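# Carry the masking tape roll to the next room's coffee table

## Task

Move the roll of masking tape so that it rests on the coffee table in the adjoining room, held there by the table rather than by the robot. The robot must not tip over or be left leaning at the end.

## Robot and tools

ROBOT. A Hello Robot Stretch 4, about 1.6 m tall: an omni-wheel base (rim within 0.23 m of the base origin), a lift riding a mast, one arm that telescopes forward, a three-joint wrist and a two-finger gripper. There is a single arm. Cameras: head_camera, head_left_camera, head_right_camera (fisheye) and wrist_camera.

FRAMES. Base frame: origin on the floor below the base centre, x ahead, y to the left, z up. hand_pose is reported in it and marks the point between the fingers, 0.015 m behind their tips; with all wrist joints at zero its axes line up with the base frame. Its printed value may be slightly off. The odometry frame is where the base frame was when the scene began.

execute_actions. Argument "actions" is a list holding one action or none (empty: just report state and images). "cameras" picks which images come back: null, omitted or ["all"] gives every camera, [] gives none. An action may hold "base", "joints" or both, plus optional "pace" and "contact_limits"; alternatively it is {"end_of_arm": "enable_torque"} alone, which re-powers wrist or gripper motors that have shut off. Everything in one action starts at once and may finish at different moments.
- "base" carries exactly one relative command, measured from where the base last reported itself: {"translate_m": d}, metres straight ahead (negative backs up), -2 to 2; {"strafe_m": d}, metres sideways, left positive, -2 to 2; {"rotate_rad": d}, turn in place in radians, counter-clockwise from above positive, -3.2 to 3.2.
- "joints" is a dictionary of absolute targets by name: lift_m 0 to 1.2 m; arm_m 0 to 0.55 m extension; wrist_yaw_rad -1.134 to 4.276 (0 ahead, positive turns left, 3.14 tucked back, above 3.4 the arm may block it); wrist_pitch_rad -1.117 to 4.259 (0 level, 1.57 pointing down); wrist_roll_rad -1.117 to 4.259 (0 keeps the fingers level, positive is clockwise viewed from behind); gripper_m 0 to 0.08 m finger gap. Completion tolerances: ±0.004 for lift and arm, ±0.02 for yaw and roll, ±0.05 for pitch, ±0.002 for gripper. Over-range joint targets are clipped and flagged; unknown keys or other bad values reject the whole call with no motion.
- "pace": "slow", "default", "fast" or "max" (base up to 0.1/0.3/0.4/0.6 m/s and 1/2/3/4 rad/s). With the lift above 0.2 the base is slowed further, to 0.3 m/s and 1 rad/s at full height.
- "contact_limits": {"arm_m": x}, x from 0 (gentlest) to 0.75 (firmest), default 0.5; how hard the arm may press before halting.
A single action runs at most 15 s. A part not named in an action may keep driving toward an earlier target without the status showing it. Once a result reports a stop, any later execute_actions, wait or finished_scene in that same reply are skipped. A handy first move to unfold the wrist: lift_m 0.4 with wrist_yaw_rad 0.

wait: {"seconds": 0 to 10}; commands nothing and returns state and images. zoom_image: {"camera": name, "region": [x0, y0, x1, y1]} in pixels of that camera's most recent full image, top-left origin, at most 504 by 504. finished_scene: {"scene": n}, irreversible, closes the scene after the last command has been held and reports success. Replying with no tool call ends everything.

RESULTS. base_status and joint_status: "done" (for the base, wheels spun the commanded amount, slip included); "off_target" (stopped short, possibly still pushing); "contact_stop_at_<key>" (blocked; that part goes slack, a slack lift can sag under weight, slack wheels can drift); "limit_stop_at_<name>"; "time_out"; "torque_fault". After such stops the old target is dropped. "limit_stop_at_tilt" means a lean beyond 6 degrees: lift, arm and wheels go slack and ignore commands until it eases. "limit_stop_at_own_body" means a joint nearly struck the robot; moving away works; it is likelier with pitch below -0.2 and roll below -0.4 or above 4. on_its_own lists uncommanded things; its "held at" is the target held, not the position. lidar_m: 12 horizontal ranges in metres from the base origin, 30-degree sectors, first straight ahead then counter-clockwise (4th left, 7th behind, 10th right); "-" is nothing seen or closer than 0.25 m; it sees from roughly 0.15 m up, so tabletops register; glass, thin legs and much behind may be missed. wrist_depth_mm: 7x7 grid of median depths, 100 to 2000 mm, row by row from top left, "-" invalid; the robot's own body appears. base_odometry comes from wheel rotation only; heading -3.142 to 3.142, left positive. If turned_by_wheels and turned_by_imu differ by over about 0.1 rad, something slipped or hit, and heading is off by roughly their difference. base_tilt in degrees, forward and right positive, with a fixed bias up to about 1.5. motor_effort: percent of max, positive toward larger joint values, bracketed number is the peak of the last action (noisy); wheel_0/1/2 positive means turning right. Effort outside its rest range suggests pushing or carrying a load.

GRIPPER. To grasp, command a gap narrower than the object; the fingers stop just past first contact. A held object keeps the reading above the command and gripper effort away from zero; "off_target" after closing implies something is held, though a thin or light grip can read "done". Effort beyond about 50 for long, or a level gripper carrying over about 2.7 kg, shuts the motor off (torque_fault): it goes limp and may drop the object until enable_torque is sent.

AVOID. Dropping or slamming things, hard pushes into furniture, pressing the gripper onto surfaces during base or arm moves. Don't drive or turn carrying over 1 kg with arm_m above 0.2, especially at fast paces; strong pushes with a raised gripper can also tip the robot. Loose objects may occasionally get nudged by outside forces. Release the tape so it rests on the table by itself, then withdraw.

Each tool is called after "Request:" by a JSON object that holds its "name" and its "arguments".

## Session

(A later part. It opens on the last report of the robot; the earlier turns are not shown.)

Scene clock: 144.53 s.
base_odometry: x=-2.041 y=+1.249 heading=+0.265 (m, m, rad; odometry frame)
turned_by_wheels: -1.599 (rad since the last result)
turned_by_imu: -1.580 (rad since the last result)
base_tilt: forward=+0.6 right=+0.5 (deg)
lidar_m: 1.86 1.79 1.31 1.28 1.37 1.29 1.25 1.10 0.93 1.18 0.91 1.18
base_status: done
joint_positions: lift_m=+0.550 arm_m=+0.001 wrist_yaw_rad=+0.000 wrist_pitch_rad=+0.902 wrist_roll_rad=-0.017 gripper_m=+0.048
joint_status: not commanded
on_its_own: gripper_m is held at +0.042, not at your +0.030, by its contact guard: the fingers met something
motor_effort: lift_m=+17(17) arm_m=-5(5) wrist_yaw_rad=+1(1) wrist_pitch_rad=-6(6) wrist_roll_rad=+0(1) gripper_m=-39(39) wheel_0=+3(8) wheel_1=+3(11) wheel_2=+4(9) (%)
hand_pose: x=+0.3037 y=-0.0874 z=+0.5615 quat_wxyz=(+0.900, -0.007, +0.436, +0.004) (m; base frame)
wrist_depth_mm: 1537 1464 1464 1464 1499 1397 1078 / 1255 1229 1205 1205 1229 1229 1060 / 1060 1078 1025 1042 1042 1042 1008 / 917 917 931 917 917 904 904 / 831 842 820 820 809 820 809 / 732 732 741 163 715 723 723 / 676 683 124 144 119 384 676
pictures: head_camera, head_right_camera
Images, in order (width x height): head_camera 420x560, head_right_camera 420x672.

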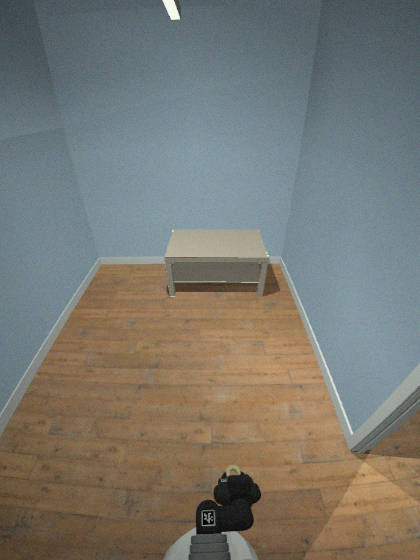

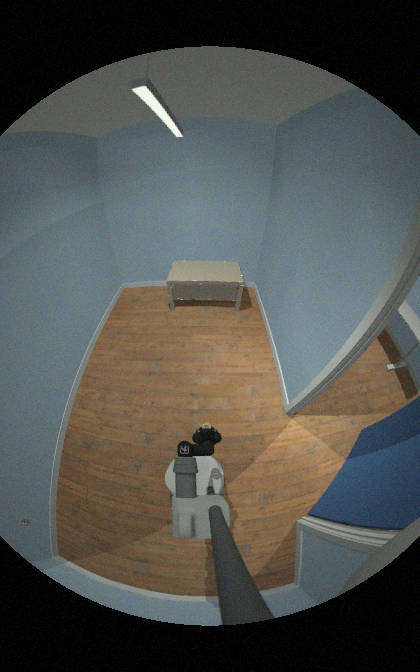

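Request:
{"name": "execute_actions", "arguments": {"actions": [{"base":{"translate_m":1.45},"joints":{"arm_m":0.3,"lift_m":0.6},"pace":"fast"}], "cameras": ["head_camera","wrist_camera"]}}

Scene clock: 153.13 s.
base_odometry: x=-0.641 y=+1.629 heading=+0.266 (m, m, rad; odometry frame)
turned_by_wheels: +0.000 (rad since the last result)
turned_by_imu: -0.012 (rad since the last result)
base_tilt: forward=+0.7 right=+0.5 (deg)
lidar_m: 0.43 0.44 1.28 1.21 1.28 1.82 2.71 1.17 0.87 0.81 0.61 0.44
base_status: done
joint_positions: lift_m=+0.600 arm_m=+0.299 wrist_yaw_rad=+0.000 wrist_pitch_rad=+0.902 wrist_roll_rad=-0.017 gripper_m=+0.048
joint_status: all done
on_its_own: gripper_m is held at +0.042, not at your +0.030, by its contact guard: the fingers met something
motor_effort: lift_m=+20(24) arm_m=+5(7) wrist_yaw_rad=+0(0) wrist_pitch_rad=-5(6) wrist_roll_rad=+1(1) gripper_m=-39(40) wheel_0=+0(10) wheel_1=+3(9) wheel_2=+0(14) (%)
hand_pose: x=+0.6019 y=-0.0874 z=+0.6112 quat_wxyz=(+0.900, -0.008, +0.436, +0.004) (m; base frame)
wrist_depth_mm: 508 504 504 500 500 500 492 / 559 544 544 539 539 530 525 / 466 455 459 455 452 449 445 / 404 404 402 399 399 399 392 / 357 359 355 355 353 355 351 / 322 322 324 163 312 319 317 / 293 297 124 145 119 198 291
pictures: head_camera, wrist_camera
Images, in order (width x height): head_camera 420x560, wrist_camera 616x392.

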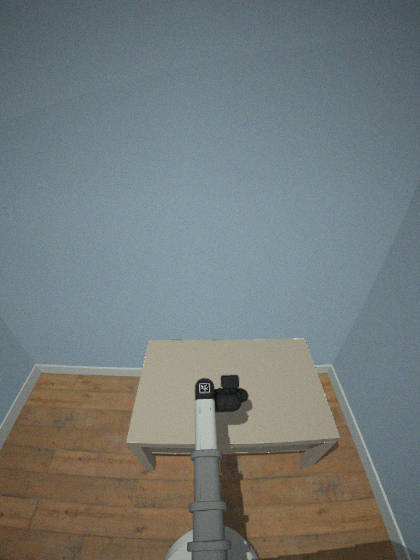

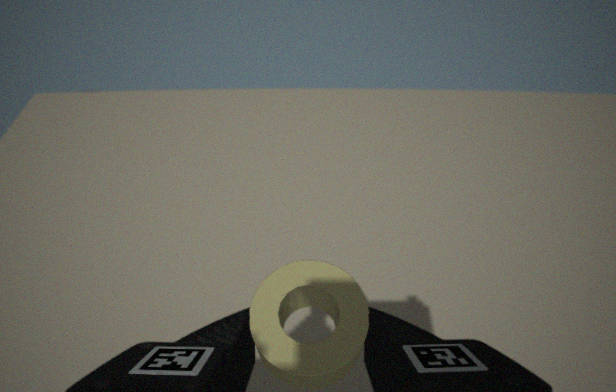

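Need depth 225 from 399: drop about 0.135.

Request:
{"name": "execute_actions", "arguments": {"actions": [{"joints":{"arm_m":0.36,"lift_m":0.472}}], "cameras": ["wrist_camera"]}}

Scene clock: 158.00 s.
base_odometry: x=-0.641 y=+1.629 heading=+0.266 (m, m, rad; odometry frame)
turned_by_wheels: +0.000 (rad since the last result)
turned_by_imu: +0.000 (rad since the last result)
base_tilt: forward=+0.6 right=+0.5 (deg)
lidar_m: 0.42 0.46 1.26 1.21 1.29 1.82 2.70 1.20 0.86 0.82 0.62 0.46
base_status: not commanded
joint_positions: lift_m=+0.472 arm_m=+0.359 wrist_yaw_rad=+0.000 wrist_pitch_rad=+0.902 wrist_roll_rad=-0.017 gripper_m=+0.048
joint_status: all done
on_its_own: gripper_m is held at +0.042, not at your +0.030, by its contact guard: the fingers met something
motor_effort: lift_m=+16(15) arm_m=+6(5) wrist_yaw_rad=+0(1) wrist_pitch_rad=-5(6) wrist_roll_rad=+0(1) gripper_m=-39(39) wheel_0=+0(0) wheel_1=+3(3) wheel_2=+1(0) (%)
hand_pose: x=+0.6618 y=-0.0874 z=+0.4836 quat_wxyz=(+0.900, -0.007, +0.436, +0.004) (m; base frame)
wrist_depth_mm: 379 373 375 368 366 362 366 / 319 314 310 309 307 307 307 / 272 268 267 267 264 265 265 / 238 237 236 236 234 231 232 / 210 211 210 208 208 207 206 / 190 190 189 162 185 186 185 / 173 175 124 144 119 139 -
pictures: wrist_camera
Images, in order (width x height): wrist_camera 616x392.

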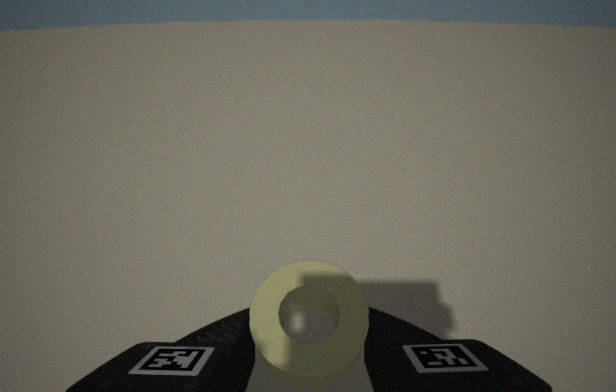

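Request:
{"name": "execute_actions", "arguments": {"actions": [{"joints":{"lift_m":0.465},"pace":"slow"}], "cameras": []}}

Request:
{"name": "execute_actions", "arguments": {"actions": [{"joints":{"gripper_m":0.08}}], "cameras": []}}

Request:
{"name": "execute_actions", "arguments": {"actions": [{"joints":{"lift_m":0.56}}], "cameras": ["wrist_camera"]}}

Scene clock: 167.60 s.
base_odometry: x=-0.641 y=+1.629 heading=+0.266 (m, m, rad; odometry frame)
turned_by_wheels: +0.000 (rad since the last result)
turned_by_imu: +0.000 (rad since the last result)
base_tilt: forward=+0.7 right=+0.6 (deg)
lidar_m: 0.41 0.46 1.26 1.22 1.28 1.82 2.70 1.17 0.85 0.83 0.60 0.46
base_status: not commanded
joint_positions: lift_m=+0.465 arm_m=+0.359 wrist_yaw_rad=+0.000 wrist_pitch_rad=+0.902 wrist_roll_rad=-0.017 gripper_m=+0.048
joint_status: all done
on_its_own: gripper_m is held at +0.042, not at your +0.030, by its contact guard: the fingers met something
motor_effort: lift_m=+16(17) arm_m=+6(6) wrist_yaw_rad=+2(1) wrist_pitch_rad=-5(6) wrist_roll_rad=+1(0) gripper_m=-39(39) wheel_0=+0(0) wheel_1=+3(3) wheel_2=+0(0) (%)
hand_pose: x=+0.6618 y=-0.0874 z=+0.4766 quat_wxyz=(+0.900, -0.007, +0.436, +0.004) (m; base frame)
wrist_depth_mm: 364 359 359 357 355 347 349 / 307 301 298 297 296 296 297 / 262 259 257 255 255 255 254 / 228 228 228 225 224 224 223 / 203 202 202 202 200 200 198 / 182 182 183 162 177 180 179 / 167 169 123 144 119 136 -
pictures: none
No camera images: the call's "cameras" was empty. Leave "cameras" out to get every camera's image.

Scene clock: 168.63 s.
base_odometry: x=-0.641 y=+1.629 heading=+0.266 (m, m, rad; odometry frame)
turned_by_wheels: +0.000 (rad since the last result)
turned_by_imu: +0.000 (rad since the last result)
base_tilt: forward=+0.7 right=+0.4 (deg)
lidar_m: 0.40 0.47 1.24 1.20 1.30 1.81 2.69 1.18 0.87 0.83 0.62 0.45
base_status: not commanded
joint_positions: lift_m=+0.465 arm_m=+0.359 wrist_yaw_rad=+0.000 wrist_pitch_rad=+0.902 wrist_roll_rad=-0.017 gripper_m=+0.080
joint_status: all done
motor_effort: lift_m=+16(16) arm_m=+6(5) wrist_yaw_rad=-2(1) wrist_pitch_rad=-5(6) wrist_roll_rad=+1(1) gripper_m=+2(37) wheel_0=+0(0) wheel_1=+3(3) wheel_2=+0(0) (%)
hand_pose: x=+0.6618 y=-0.0874 z=+0.4766 quat_wxyz=(+0.900, -0.007, +0.436, +0.004) (m; base frame)
wrist_depth_mm: 364 355 359 355 353 347 349 / 307 304 300 297 297 297 297 / 262 259 258 256 255 255 254 / 229 227 225 225 224 224 224 / 203 202 202 201 201 200 198 / 181 182 182 163 181 180 179 / 168 104 160 145 158 108 -
pictures: none
No camera images: the call's "cameras" was empty. Leave "cameras" out to get every camera's image.

Scene clock: 170.03 s.
base_odometry: x=-0.641 y=+1.629 heading=+0.266 (m, m, rad; odometry frame)
turned_by_wheels: +0.000 (rad since the last result)
turned_by_imu: +0.000 (rad since the last result)
base_tilt: forward=+0.7 right=+0.5 (deg)
lidar_m: 0.42 0.45 1.27 1.22 1.30 1.81 2.69 1.20 0.85 0.79 0.60 0.46
base_status: not commanded
joint_positions: lift_m=+0.560 arm_m=+0.359 wrist_yaw_rad=+0.000 wrist_pitch_rad=+0.902 wrist_roll_rad=-0.017 gripper_m=+0.080
joint_status: all done
motor_effort: lift_m=+21(24) arm_m=+5(6) wrist_yaw_rad=-1(1) wrist_pitch_rad=-3(5) wrist_roll_rad=-1(0) gripper_m=+3(3) wheel_0=+0(0) wheel_1=+3(3) wheel_2=+1(1) (%)
hand_pose: x=+0.6618 y=-0.0874 z=+0.5712 quat_wxyz=(+0.900, -0.007, +0.436, +0.004) (m; base frame)
wrist_depth_mm: 439 442 439 442 436 439 433 / 469 477 473 477 473 469 462 / 404 399 397 394 392 392 392 / 351 349 349 347 345 345 343 / 310 310 312 310 307 307 304 / 281 279 279 281 278 276 276 / 258 104 246 238 246 108 -
pictures: wrist_camera
Images, in order (width x height): wrist_camera 616x392.

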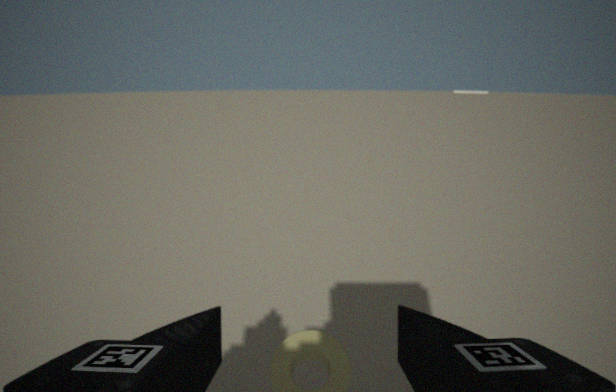

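Request:
{"name": "finished_scene", "arguments": {"scene": 1}}

The scene is finished: the task was done.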